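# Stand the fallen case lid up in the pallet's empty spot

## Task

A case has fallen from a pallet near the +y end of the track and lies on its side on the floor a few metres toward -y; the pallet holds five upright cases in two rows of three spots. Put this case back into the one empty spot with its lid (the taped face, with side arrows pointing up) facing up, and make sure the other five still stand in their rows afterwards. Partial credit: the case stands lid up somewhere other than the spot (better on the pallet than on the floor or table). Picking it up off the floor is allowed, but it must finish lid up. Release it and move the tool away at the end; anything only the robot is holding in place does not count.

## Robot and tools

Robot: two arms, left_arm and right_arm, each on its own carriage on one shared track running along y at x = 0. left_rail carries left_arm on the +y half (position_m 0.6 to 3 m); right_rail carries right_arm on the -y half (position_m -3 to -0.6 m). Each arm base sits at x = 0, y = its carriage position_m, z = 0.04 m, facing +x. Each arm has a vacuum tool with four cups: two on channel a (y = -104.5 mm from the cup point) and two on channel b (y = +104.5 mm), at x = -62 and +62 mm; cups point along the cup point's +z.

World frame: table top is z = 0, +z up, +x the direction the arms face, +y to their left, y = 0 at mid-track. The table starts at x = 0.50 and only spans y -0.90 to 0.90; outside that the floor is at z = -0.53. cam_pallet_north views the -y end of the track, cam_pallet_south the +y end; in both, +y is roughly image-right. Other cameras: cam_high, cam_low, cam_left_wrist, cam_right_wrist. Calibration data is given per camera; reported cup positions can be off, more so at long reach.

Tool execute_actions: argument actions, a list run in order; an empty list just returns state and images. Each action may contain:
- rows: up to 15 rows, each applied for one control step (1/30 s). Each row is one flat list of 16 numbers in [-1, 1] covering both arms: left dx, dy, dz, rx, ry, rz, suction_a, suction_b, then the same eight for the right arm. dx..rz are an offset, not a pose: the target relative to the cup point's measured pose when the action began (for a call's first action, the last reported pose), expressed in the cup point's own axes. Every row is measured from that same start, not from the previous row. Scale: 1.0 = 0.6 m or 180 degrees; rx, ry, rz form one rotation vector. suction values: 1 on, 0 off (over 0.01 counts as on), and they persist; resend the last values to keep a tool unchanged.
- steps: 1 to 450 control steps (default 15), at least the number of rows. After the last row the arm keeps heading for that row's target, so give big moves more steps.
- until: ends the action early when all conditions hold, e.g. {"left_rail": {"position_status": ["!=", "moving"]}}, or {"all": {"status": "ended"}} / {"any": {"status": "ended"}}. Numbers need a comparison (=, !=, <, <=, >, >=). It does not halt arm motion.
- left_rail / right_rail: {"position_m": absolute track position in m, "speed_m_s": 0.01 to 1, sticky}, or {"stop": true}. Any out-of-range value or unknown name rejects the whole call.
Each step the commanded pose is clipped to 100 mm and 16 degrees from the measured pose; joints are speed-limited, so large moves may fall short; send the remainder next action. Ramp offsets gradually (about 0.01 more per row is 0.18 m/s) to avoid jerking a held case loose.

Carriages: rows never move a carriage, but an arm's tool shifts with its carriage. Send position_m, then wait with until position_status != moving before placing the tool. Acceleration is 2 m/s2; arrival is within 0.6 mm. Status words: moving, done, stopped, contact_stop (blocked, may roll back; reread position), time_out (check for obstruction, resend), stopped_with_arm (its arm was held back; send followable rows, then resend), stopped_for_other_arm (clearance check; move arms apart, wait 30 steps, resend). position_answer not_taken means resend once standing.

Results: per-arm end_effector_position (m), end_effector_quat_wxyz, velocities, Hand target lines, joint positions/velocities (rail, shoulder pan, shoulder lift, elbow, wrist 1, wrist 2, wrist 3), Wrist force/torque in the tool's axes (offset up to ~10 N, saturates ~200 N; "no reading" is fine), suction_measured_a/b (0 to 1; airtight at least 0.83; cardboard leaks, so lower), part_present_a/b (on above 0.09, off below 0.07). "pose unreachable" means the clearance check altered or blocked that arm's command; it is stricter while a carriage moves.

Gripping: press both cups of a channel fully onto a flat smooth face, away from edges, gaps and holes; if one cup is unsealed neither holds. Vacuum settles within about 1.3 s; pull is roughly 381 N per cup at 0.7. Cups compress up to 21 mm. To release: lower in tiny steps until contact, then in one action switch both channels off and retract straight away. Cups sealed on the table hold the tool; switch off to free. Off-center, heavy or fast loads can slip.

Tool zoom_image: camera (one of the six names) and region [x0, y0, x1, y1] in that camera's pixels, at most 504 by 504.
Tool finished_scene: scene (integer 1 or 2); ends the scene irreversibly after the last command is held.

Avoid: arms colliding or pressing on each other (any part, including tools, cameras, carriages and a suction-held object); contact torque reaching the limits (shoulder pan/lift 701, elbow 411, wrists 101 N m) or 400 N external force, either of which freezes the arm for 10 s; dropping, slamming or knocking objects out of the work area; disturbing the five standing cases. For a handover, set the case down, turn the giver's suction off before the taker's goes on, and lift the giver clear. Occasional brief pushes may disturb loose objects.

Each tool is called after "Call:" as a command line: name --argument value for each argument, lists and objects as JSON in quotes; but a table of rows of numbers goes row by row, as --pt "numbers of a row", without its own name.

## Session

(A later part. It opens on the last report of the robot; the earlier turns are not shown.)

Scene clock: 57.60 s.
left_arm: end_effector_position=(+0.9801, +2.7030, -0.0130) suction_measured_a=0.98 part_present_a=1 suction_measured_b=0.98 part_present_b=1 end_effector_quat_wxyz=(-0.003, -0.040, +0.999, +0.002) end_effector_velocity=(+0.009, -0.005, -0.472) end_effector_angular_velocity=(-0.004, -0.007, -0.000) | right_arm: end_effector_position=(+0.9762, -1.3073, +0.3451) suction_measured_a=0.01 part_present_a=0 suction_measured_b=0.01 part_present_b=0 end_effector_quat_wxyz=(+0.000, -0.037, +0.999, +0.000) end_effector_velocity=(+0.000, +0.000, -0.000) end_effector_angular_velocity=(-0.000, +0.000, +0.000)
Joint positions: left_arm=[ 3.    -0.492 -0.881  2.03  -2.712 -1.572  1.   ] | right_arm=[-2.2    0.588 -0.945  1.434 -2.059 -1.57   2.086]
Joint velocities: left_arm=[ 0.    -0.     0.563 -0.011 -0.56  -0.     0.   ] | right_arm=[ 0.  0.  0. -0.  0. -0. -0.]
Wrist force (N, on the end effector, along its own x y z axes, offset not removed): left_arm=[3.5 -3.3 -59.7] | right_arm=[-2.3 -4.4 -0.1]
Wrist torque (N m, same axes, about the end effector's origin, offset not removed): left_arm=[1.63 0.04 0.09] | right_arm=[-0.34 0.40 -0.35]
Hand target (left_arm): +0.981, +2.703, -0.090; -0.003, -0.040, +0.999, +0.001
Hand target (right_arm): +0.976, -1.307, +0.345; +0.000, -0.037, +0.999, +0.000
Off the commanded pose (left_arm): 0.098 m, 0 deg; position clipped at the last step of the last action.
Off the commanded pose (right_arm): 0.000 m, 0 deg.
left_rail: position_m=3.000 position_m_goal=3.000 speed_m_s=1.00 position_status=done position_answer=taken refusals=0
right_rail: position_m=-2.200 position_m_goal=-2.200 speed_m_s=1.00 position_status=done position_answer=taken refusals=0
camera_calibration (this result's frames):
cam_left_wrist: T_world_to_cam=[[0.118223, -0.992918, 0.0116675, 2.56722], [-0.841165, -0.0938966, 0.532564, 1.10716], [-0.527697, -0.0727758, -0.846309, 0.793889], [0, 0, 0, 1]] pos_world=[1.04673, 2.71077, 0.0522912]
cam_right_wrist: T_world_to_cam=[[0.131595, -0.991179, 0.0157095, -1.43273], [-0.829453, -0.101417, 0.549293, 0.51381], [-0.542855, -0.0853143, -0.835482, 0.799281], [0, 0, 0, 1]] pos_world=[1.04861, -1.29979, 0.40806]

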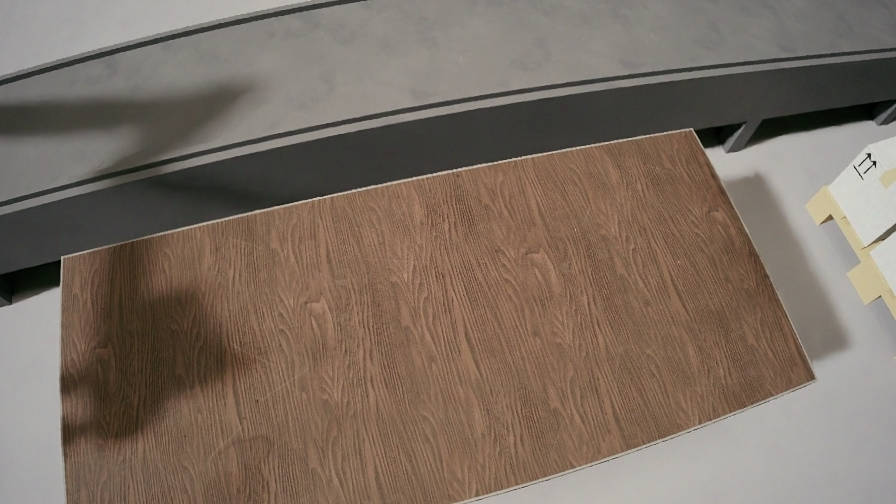

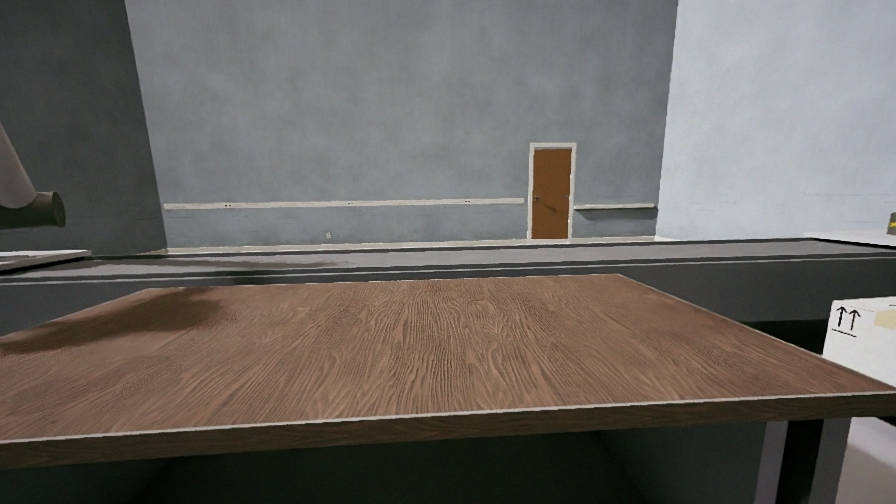

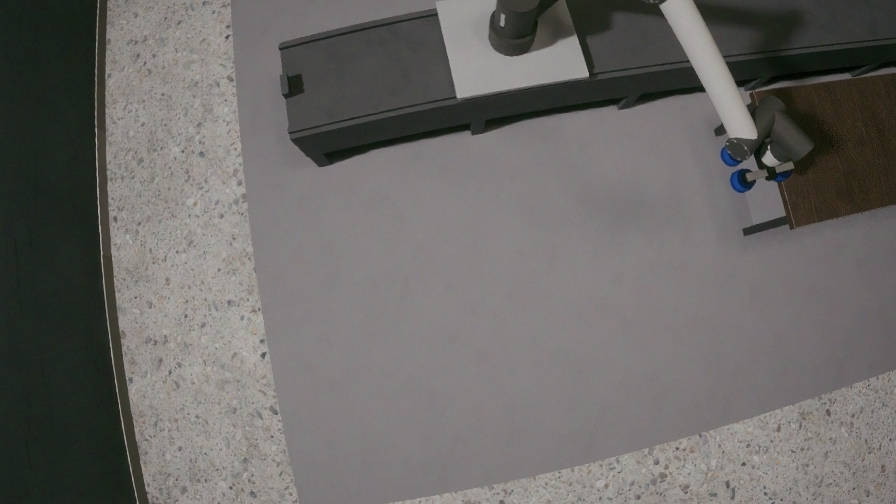

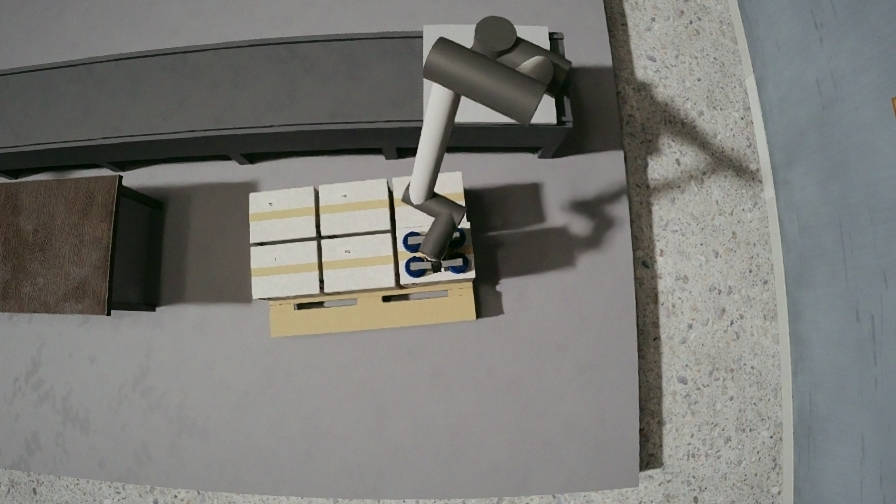

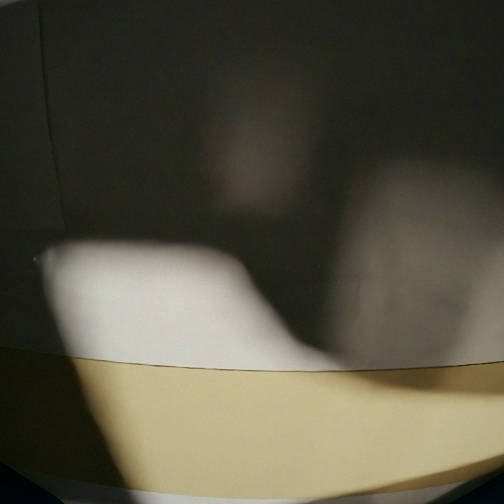

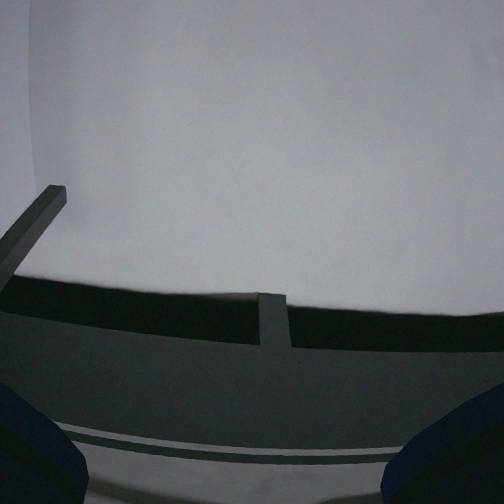

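Call:
execute_actions --actions '[]'

Scene clock: 65.43 s.
left_arm: end_effector_position=(+0.9806, +2.7029, -0.0897) suction_measured_a=0.98 part_present_a=1 suction_measured_b=0.98 part_present_b=1 end_effector_quat_wxyz=(-0.003, -0.040, +0.999, +0.001) end_effector_velocity=(-0.000, +0.000, -0.000) end_effector_angular_velocity=(+0.000, +0.000, +0.000) | right_arm: end_effector_position=(+0.9762, -1.3073, +0.3451) suction_measured_a=0.01 part_present_a=0 suction_measured_b=0.01 part_present_b=0 end_effector_quat_wxyz=(+0.000, -0.037, +0.999, +0.000) end_effector_velocity=(+0.000, -0.000, -0.000) end_effector_angular_velocity=(+0.000, +0.000, -0.000)
Joint positions: left_arm=[ 3.    -0.491 -0.789  2.024 -2.8   -1.572  1.   ] | right_arm=[-2.2    0.588 -0.945  1.434 -2.059 -1.57   2.086]
Joint velocities: left_arm=[ 0.  0.  0. -0. -0. -0.  0.] | right_arm=[ 0. -0.  0. -0.  0.  0.  0.]
Wrist force (N, on the end effector, along its own x y z axes, offset not removed): left_arm=[0.1 -8.4 -59.4] | right_arm=[-1.8 -2.4 1.1]
Wrist torque (N m, same axes, about the end effector's origin, offset not removed): left_arm=[0.91 -0.17 0.11] | right_arm=[-0.05 0.28 -0.41]
Hand target (left_arm): +0.981, +2.703, -0.090; -0.003, -0.040, +0.999, +0.001
Hand target (right_arm): +0.976, -1.307, +0.345; +0.000, -0.037, +0.999, +0.000
Off the commanded pose (left_arm): 0.023 m, 0 deg; position clipped at the last step of the last action.
Off the commanded pose (right_arm): 0.000 m, 0 deg.
left_rail: position_m=3.000 position_m_goal=3.000 speed_m_s=1.00 position_status=done position_answer=taken refusals=0
right_rail: position_m=-2.200 position_m_goal=-2.200 speed_m_s=1.00 position_status=done position_answer=taken refusals=0
camera_calibration (this result's frames):
cam_left_wrist: T_world_to_cam=[[0.118201, -0.992913, 0.012377, 2.56802], [-0.841812, -0.0935867, 0.531595, 1.14809], [-0.526669, -0.0732542, -0.846908, 0.729518], [0, 0, 0, 1]] pos_world=[1.04715, 2.71071, -0.0242713]
cam_right_wrist: T_world_to_cam=[[0.131595, -0.991179, 0.0157094, -1.43273], [-0.829453, -0.101417, 0.549293, 0.51381], [-0.542855, -0.0853143, -0.835482, 0.799281], [0, 0, 0, 1]] pos_world=[1.04861, -1.29979, 0.408061]

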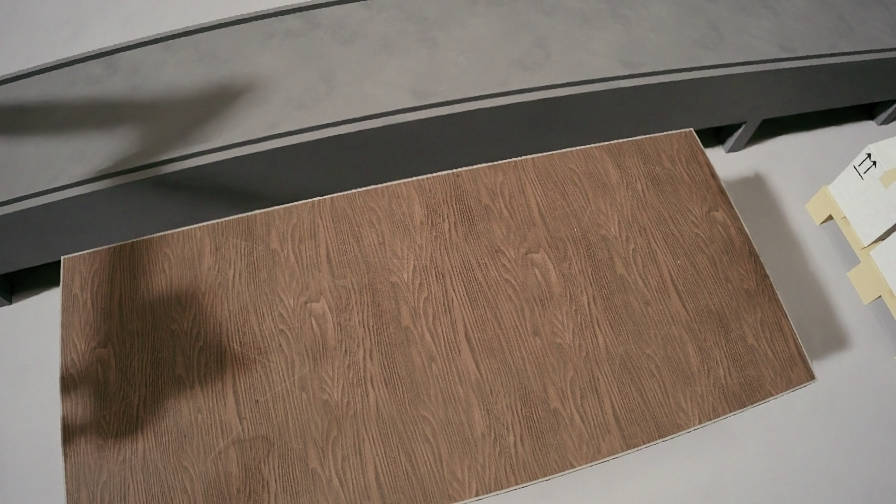

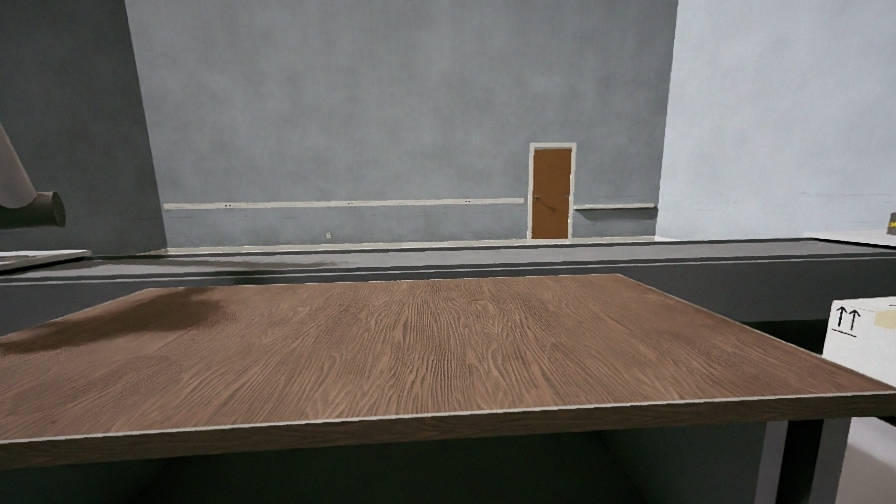

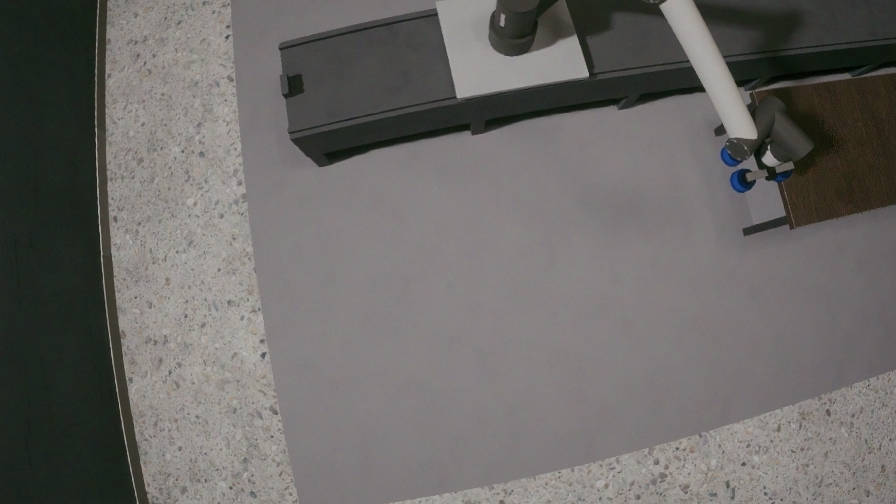

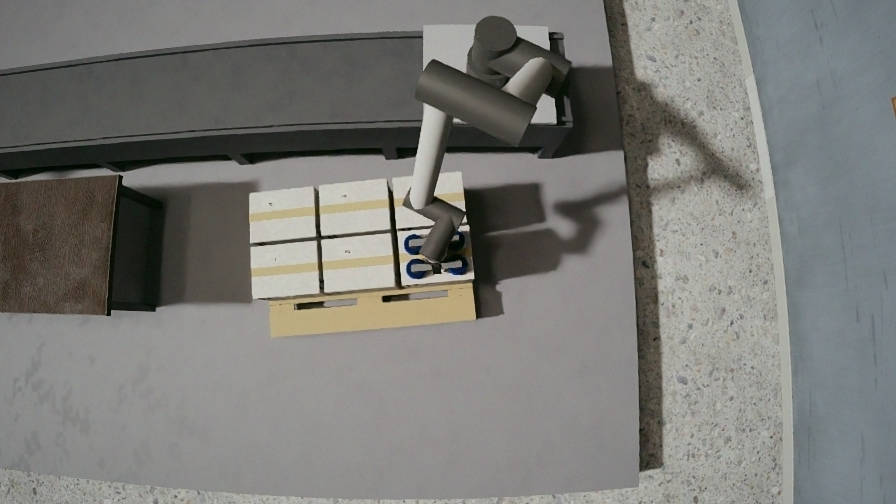

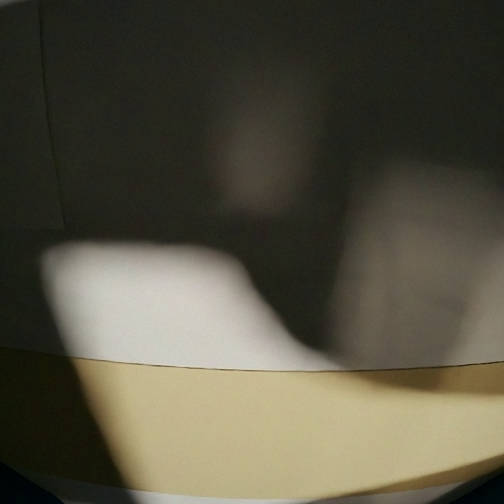

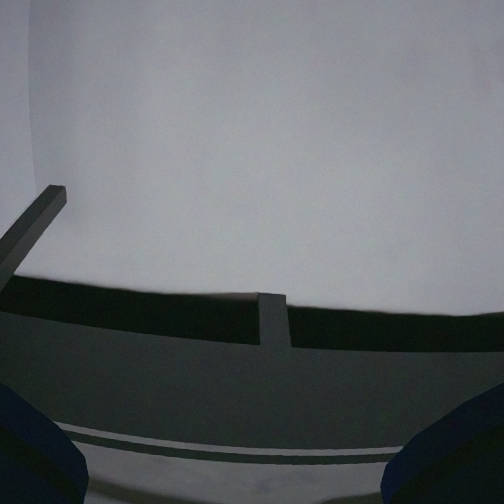

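Call:
zoom_image --camera "cam_pallet_south" --region '[375, 195, 495, 300]'

Call:
zoom_image --camera "cam_pallet_south" --region '[310, 165, 480, 305]'

Region (375, 195, 495, 300) of cam_pallet_south's 896x504 image, scaled by 4.200, with more detail than that image has; it fills the top 441 rows of this view, and the rest is white.

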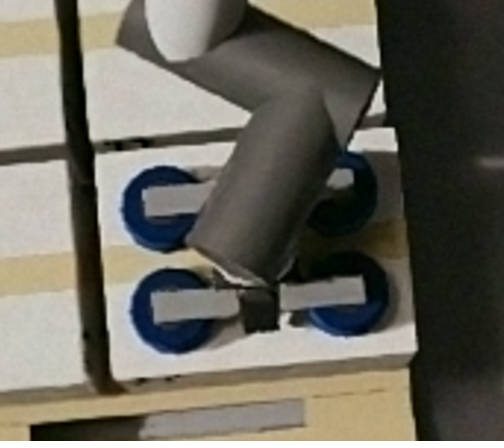

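Region (310, 165, 480, 305) of cam_pallet_south's 896x504 image, scaled by 2.965, with more detail than that image has; it fills the top 415 rows of this view, and the rest is white.

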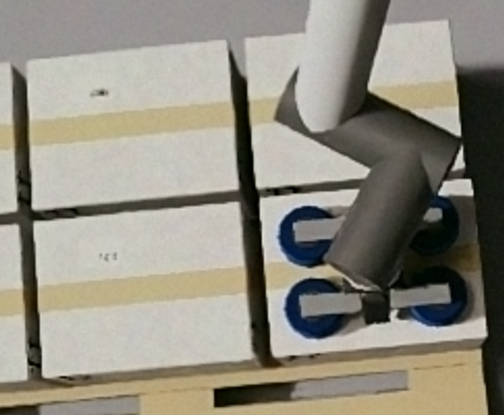

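Call:
execute_actions --actions '[{"rows": [[0,-0.003,0.01,0.0003,-0.0005,0,1,1, 0,0,0,0,0,0,0,0],[0,-0.007,0.024,0.0006,-0.001,0,1,1, 0,0,0,0,0,0,0,0],[0,-0.01,0.037,0.0009,-0.0015,0,1,1, 0,0,0,0,0,0,0,0]], "steps": 3}]'

Scene clock: 66.90 s.
left_arm: end_effector_position=(+0.9807, +2.7020, -0.0929) suction_measured_a=0.98 part_present_a=1 suction_measured_b=0.98 part_present_b=1 end_effector_quat_wxyz=(-0.002, -0.040, +0.999, +0.001) end_effector_velocity=(+0.001, -0.024, -0.084) end_effector_angular_velocity=(-0.010, -0.019, +0.001) | right_arm: end_effector_position=(+0.9762, -1.3073, +0.3451) suction_measured_a=0.01 part_present_a=0 suction_measured_b=0.01 part_present_b=0 end_effector_quat_wxyz=(+0.000, -0.037, +0.999, +0.000) end_effector_velocity=(+0.000, -0.000, -0.000) end_effector_angular_velocity=(-0.000, +0.000, +0.000)
Joint positions: left_arm=[ 3.    -0.492 -0.784  2.024 -2.805 -1.572  0.999] | right_arm=[-2.2    0.588 -0.945  1.434 -2.059 -1.57   2.086]
Joint velocities: left_arm=[ 0.    -0.02   0.108 -0.016 -0.114 -0.    -0.021] | right_arm=[ 0. -0.  0. -0.  0.  0. -0.]
Wrist force (N, on the end effector, along its own x y z axes, offset not removed): left_arm=[-7.9 -6.9 -66.9] | right_arm=[-1.1 -5.7 0.4]
Wrist torque (N m, same axes, about the end effector's origin, offset not removed): left_arm=[0.23 0.81 -0.22] | right_arm=[-0.59 0.20 -0.38]
Hand target (left_arm): +0.980, +2.697, -0.112; -0.001, -0.040, +0.999, -0.000
Hand target (right_arm): +0.976, -1.307, +0.345; +0.000, -0.037, +0.999, +0.000
Off the commanded pose (left_arm): 0.020 m, 0 deg.
Off the commanded pose (right_arm): 0.000 m, 0 deg.
left_rail: position_m=3.000 position_m_goal=3.000 speed_m_s=1.00 position_status=done position_answer=taken refusals=0
right_rail: position_m=-2.200 position_m_goal=-2.200 speed_m_s=1.00 position_status=done position_answer=taken refusals=0
camera_calibration (this result's frames):
cam_left_wrist: T_world_to_cam=[[0.118185, -0.992907, 0.0129419, 2.56722], [-0.84233, -0.0933428, 0.530817, 1.14962], [-0.525844, -0.0736358, -0.847387, 0.727024], [0, 0, 0, 1]] pos_world=[1.04726, 2.70985, -0.0273923]
cam_right_wrist: T_world_to_cam=[[0.131595, -0.991179, 0.0157094, -1.43273], [-0.829453, -0.101417, 0.549293, 0.513809], [-0.542855, -0.0853144, -0.835482, 0.799281], [0, 0, 0, 1]] pos_world=[1.04861, -1.29979, 0.408061]

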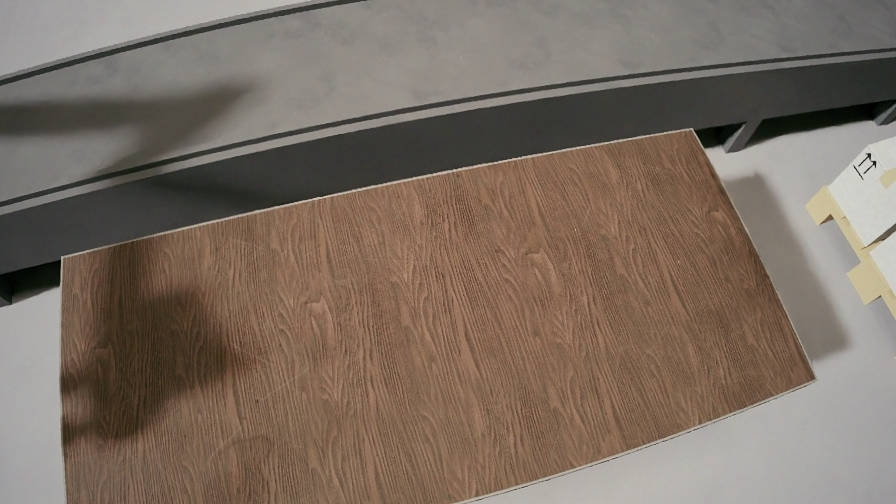

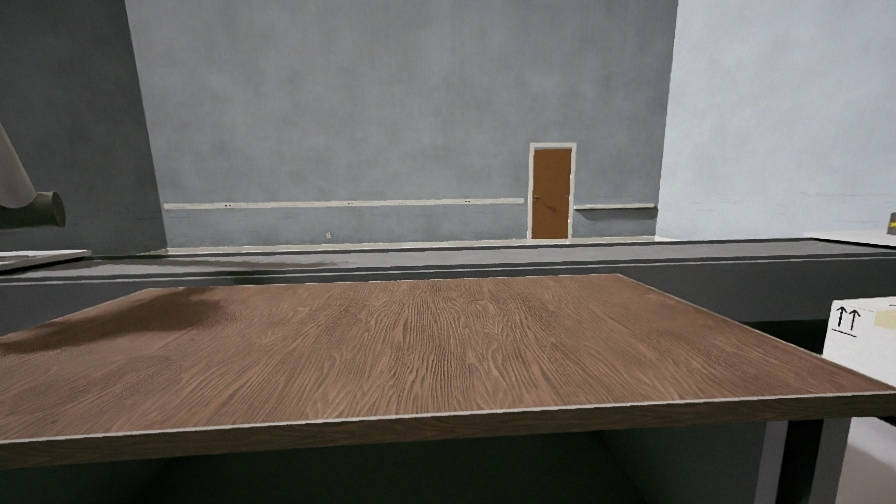

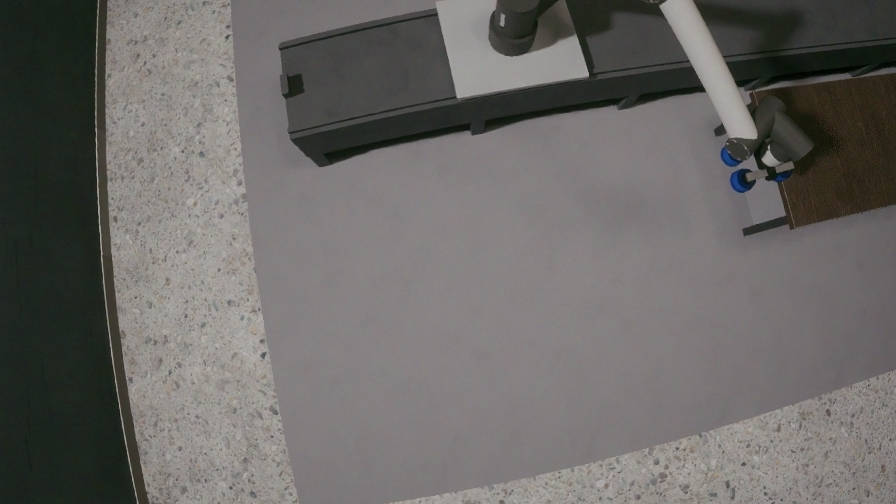

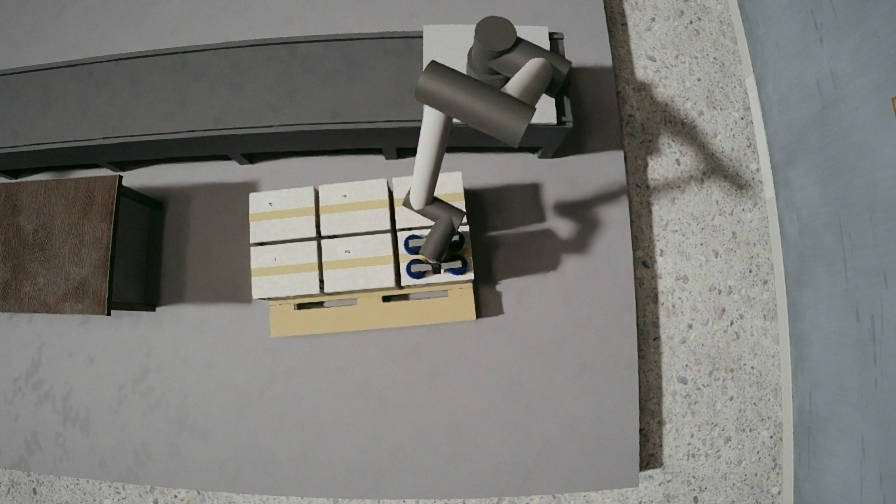

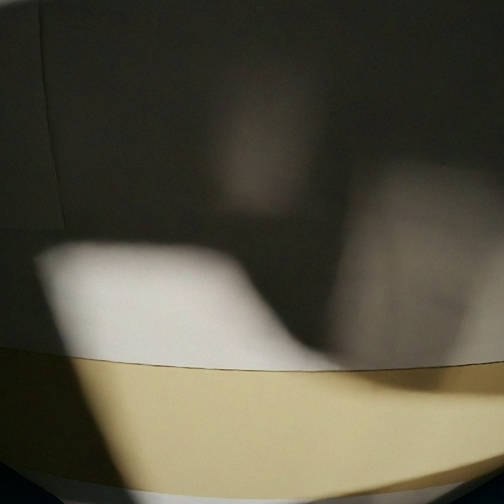

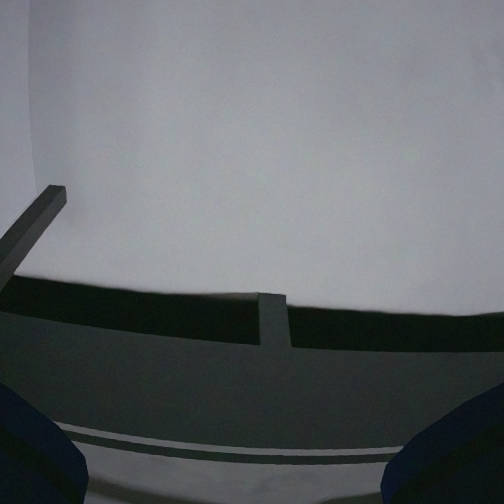

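Call:
execute_actions --actions '[]'

Scene clock: 67.10 s.
left_arm: end_effector_position=(+0.9805, +2.6983, -0.1076) suction_measured_a=0.98 part_present_a=1 suction_measured_b=0.98 part_present_b=1 end_effector_quat_wxyz=(-0.001, -0.040, +0.999, +0.000) end_effector_velocity=(-0.000, -0.009, -0.033) end_effector_angular_velocity=(-0.004, -0.007, -0.000) | right_arm: end_effector_position=(+0.9762, -1.3073, +0.3451) suction_measured_a=0.01 part_present_a=0 suction_measured_b=0.01 part_present_b=0 end_effector_quat_wxyz=(+0.000, -0.037, +0.999, +0.000) end_effector_velocity=(-0.000, -0.000, +0.000) end_effector_angular_velocity=(+0.000, -0.000, -0.000)
Joint positions: left_arm=[ 3.    -0.495 -0.766  2.021 -2.824 -1.572  0.996] | right_arm=[-2.2    0.588 -0.945  1.434 -2.059 -1.57   2.086]
Joint velocities: left_arm=[ 0.    -0.008  0.041 -0.006 -0.044  0.    -0.007] | right_arm=[ 0.  0. -0.  0. -0.  0.  0.]
Wrist force (N, on the end effector, along its own x y z axes, offset not removed): left_arm=[0.1 -5.3 -52.5] | right_arm=[-0.2 -6.0 2.2]
Wrist torque (N m, same axes, about the end effector's origin, offset not removed): left_arm=[1.69 -0.14 -0.05] | right_arm=[-0.54 0.07 -0.35]
Hand target (left_arm): +0.980, +2.697, -0.112; -0.001, -0.040, +0.999, -0.000
Hand target (right_arm): +0.976, -1.307, +0.345; +0.000, -0.037, +0.999, +0.000
Off the commanded pose (left_arm): 0.005 m, 0 deg.
Off the commanded pose (right_arm): 0.000 m, 0 deg.
left_rail: position_m=3.000 position_m_goal=3.000 speed_m_s=1.00 position_status=done position_answer=taken refusals=0
right_rail: position_m=-2.200 position_m_goal=-2.200 speed_m_s=1.00 position_status=done position_answer=taken refusals=0
camera_calibration (this result's frames):
cam_left_wrist: T_world_to_cam=[[0.118167, -0.992886, 0.0146294, 2.5639], [-0.843725, -0.0926241, 0.528724, 1.15608], [-0.523608, -0.0748207, -0.848668, 0.715003], [0, 0, 0, 1]] pos_world=[1.04683, 2.70624, -0.0419564]
cam_right_wrist: T_world_to_cam=[[0.131595, -0.991179, 0.0157094, -1.43273], [-0.829453, -0.101417, 0.549293, 0.513809], [-0.542855, -0.0853144, -0.835482, 0.799281], [0, 0, 0, 1]] pos_world=[1.04861, -1.29979, 0.408061]

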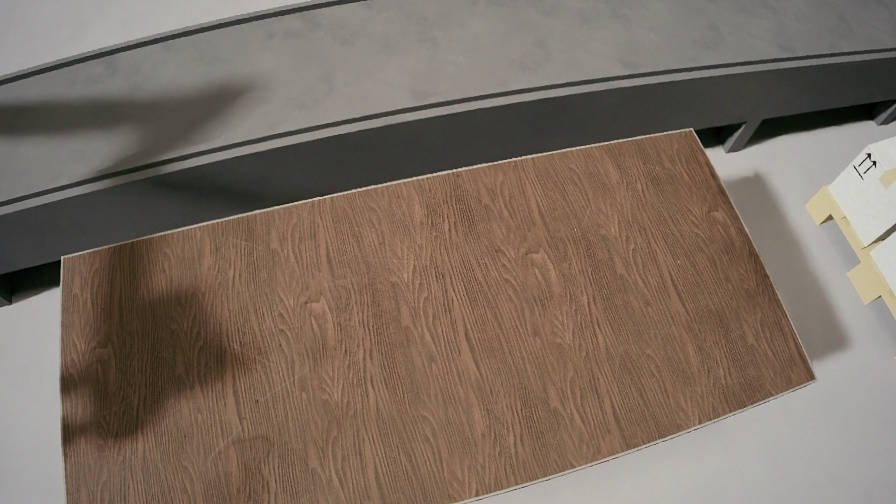

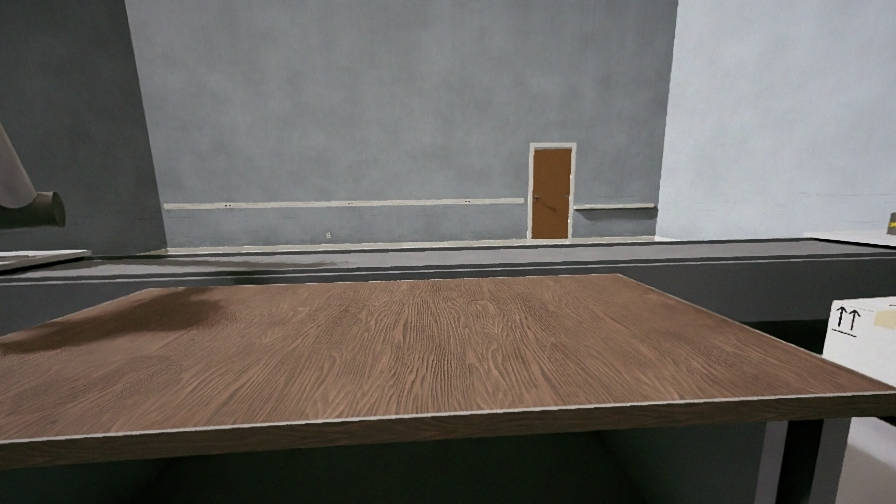

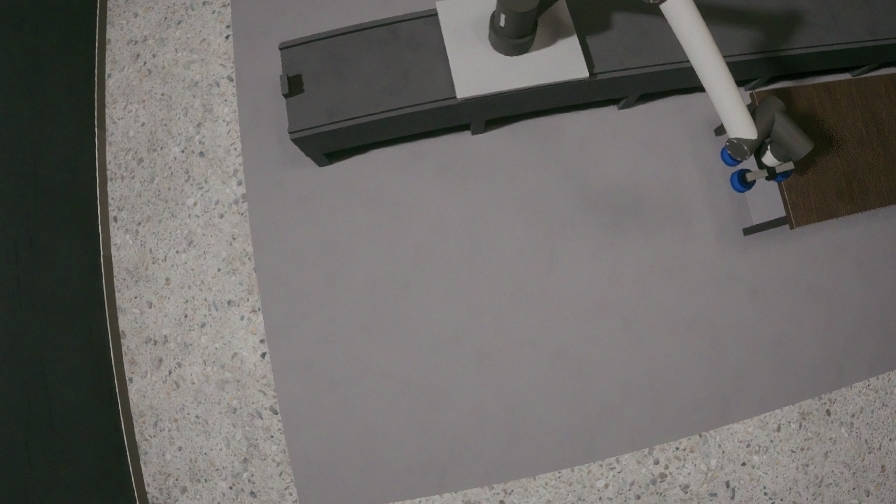

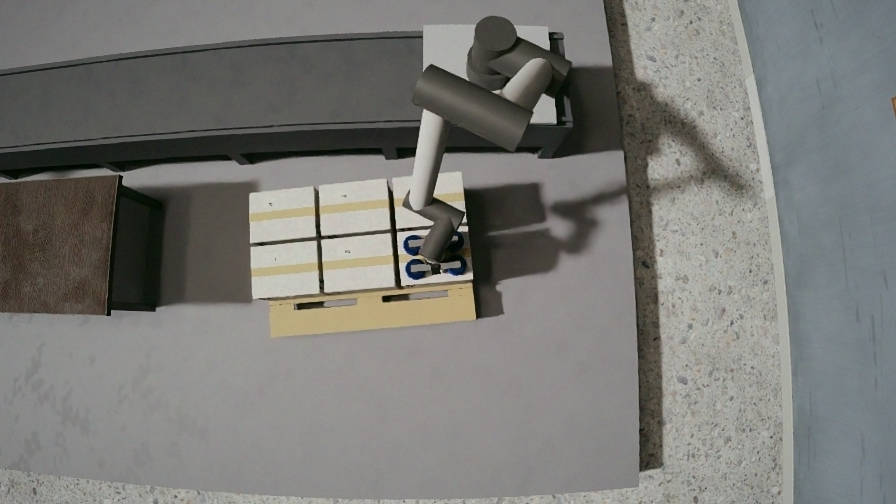

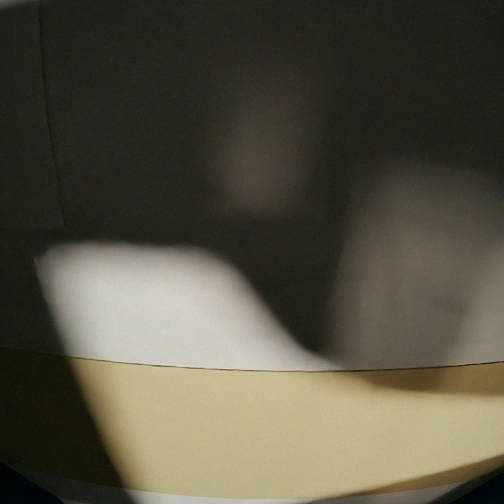

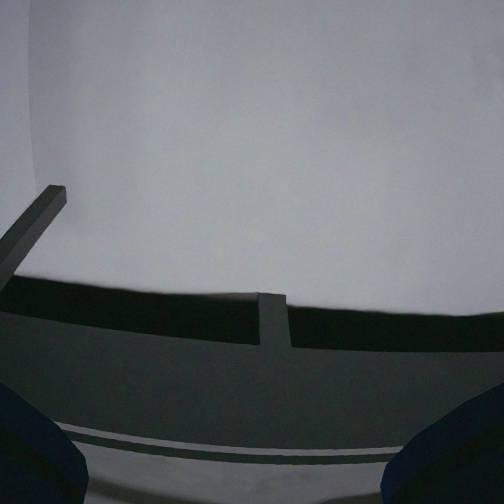

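Call:
zoom_image --camera "cam_pallet_south" --region '[375, 195, 495, 300]'

Region (375, 195, 495, 300) of cam_pallet_south's 896x504 image, scaled by 4.200, with more detail than that image has; it fills the top 441 rows of this view, and the rest is white.

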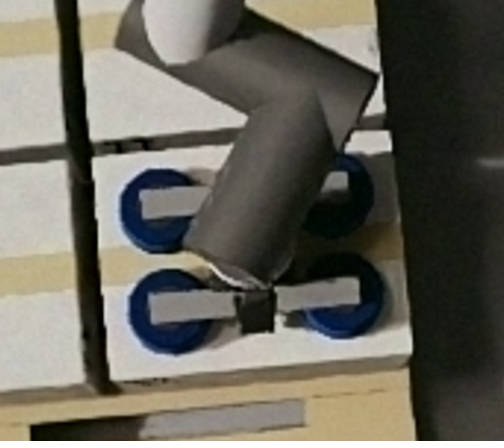

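Call:
execute_actions --actions '[]'

Scene clock: 68.70 s.
left_arm: end_effector_position=(+0.9805, +2.6972, -0.1115) suction_measured_a=0.98 part_present_a=1 suction_measured_b=0.98 part_present_b=1 end_effector_quat_wxyz=(-0.001, -0.040, +0.999, -0.000) end_effector_velocity=(-0.000, -0.000, -0.000) end_effector_angular_velocity=(+0.000, +0.000, -0.000) | right_arm: end_effector_position=(+0.9762, -1.3073, +0.3451) suction_measured_a=0.01 part_present_a=0 suction_measured_b=0.01 part_present_b=0 end_effector_quat_wxyz=(+0.000, -0.037, +0.999, +0.000) end_effector_velocity=(+0.000, -0.000, -0.000) end_effector_angular_velocity=(+0.000, +0.000, +0.000)
Joint positions: left_arm=[ 3.    -0.496 -0.761  2.021 -2.83  -1.571  0.995] | right_arm=[-2.2    0.588 -0.945  1.434 -2.059 -1.57   2.086]
Joint velocities: left_arm=[ 0. -0.  0.  0.  0.  0. -0.] | right_arm=[ 0. -0.  0.  0. -0.  0. -0.]
Wrist force (N, on the end effector, along its own x y z axes, offset not removed): left_arm=[2.3 -5.7 -61.0] | right_arm=[0.5 -4.9 0.5]
Wrist torque (N m, same axes, about the end effector's origin, offset not removed): left_arm=[1.42 -0.50 0.08] | right_arm=[-0.40 -0.03 -0.39]
Hand target (left_arm): +0.980, +2.697, -0.112; -0.001, -0.040, +0.999, -0.000
Hand target (right_arm): +0.976, -1.307, +0.345; +0.000, -0.037, +0.999, +0.000
Off the commanded pose (left_arm): 0.001 m, 0 deg.
Off the commanded pose (right_arm): 0.000 m, 0 deg.
left_rail: position_m=3.000 position_m_goal=3.000 speed_m_s=1.00 position_status=done position_answer=taken refusals=0
right_rail: position_m=-2.200 position_m_goal=-2.200 speed_m_s=1.00 position_status=done position_answer=taken refusals=0
camera_calibration (this result's frames):
cam_left_wrist: T_world_to_cam=[[0.118095, -0.992886, 0.0151993, 2.56302], [-0.844229, -0.0923311, 0.52797, 1.15766], [-0.522811, -0.0751822, -0.849127, 0.711718], [0, 0, 0, 1]] pos_world=[1.04674, 2.70519, -0.0458251]
cam_right_wrist: T_world_to_cam=[[0.131595, -0.991179, 0.0157094, -1.43273], [-0.829453, -0.101417, 0.549293, 0.513809], [-0.542855, -0.0853145, -0.835482, 0.799281], [0, 0, 0, 1]] pos_world=[1.04861, -1.29979, 0.408061]

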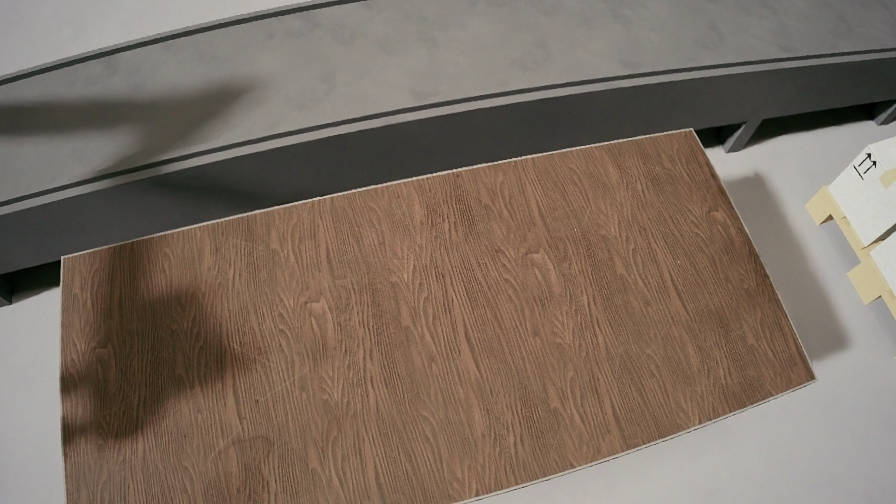

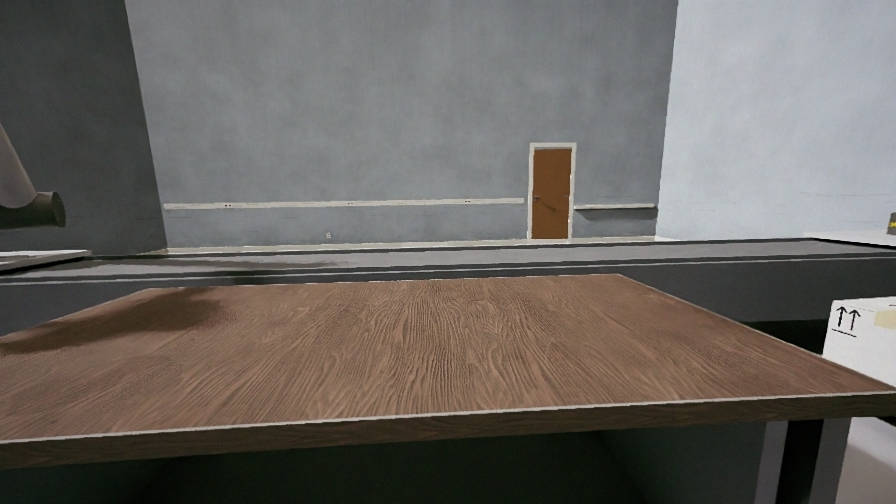

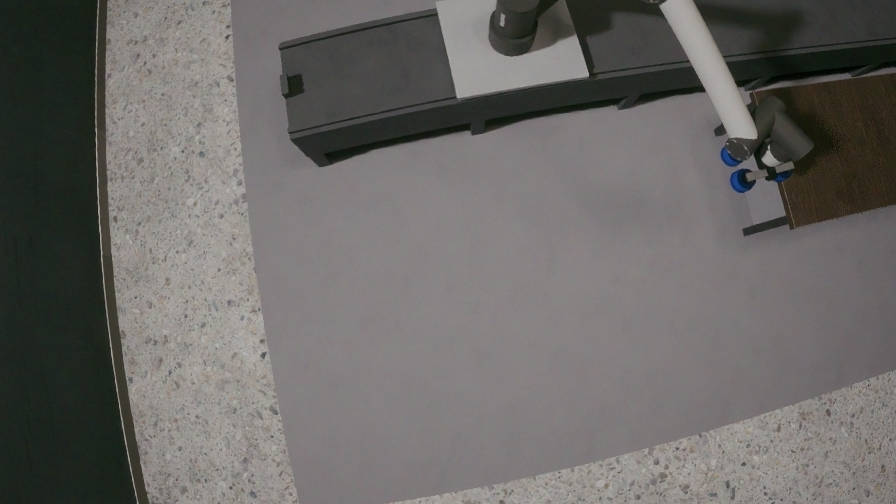

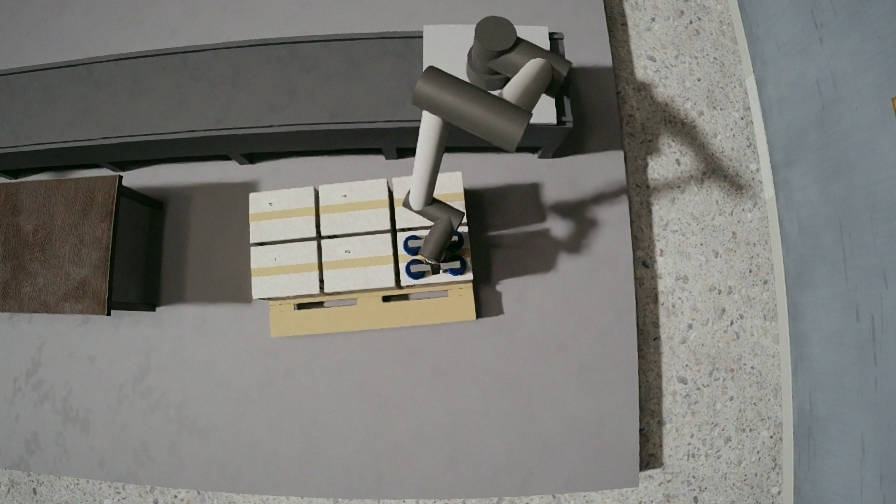

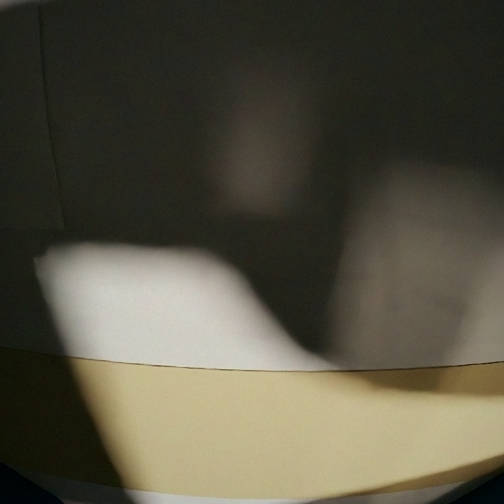

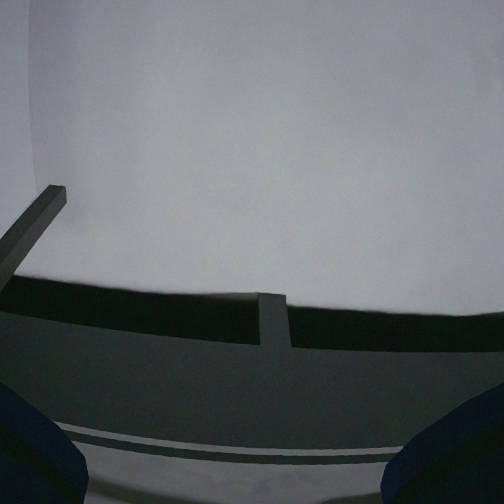

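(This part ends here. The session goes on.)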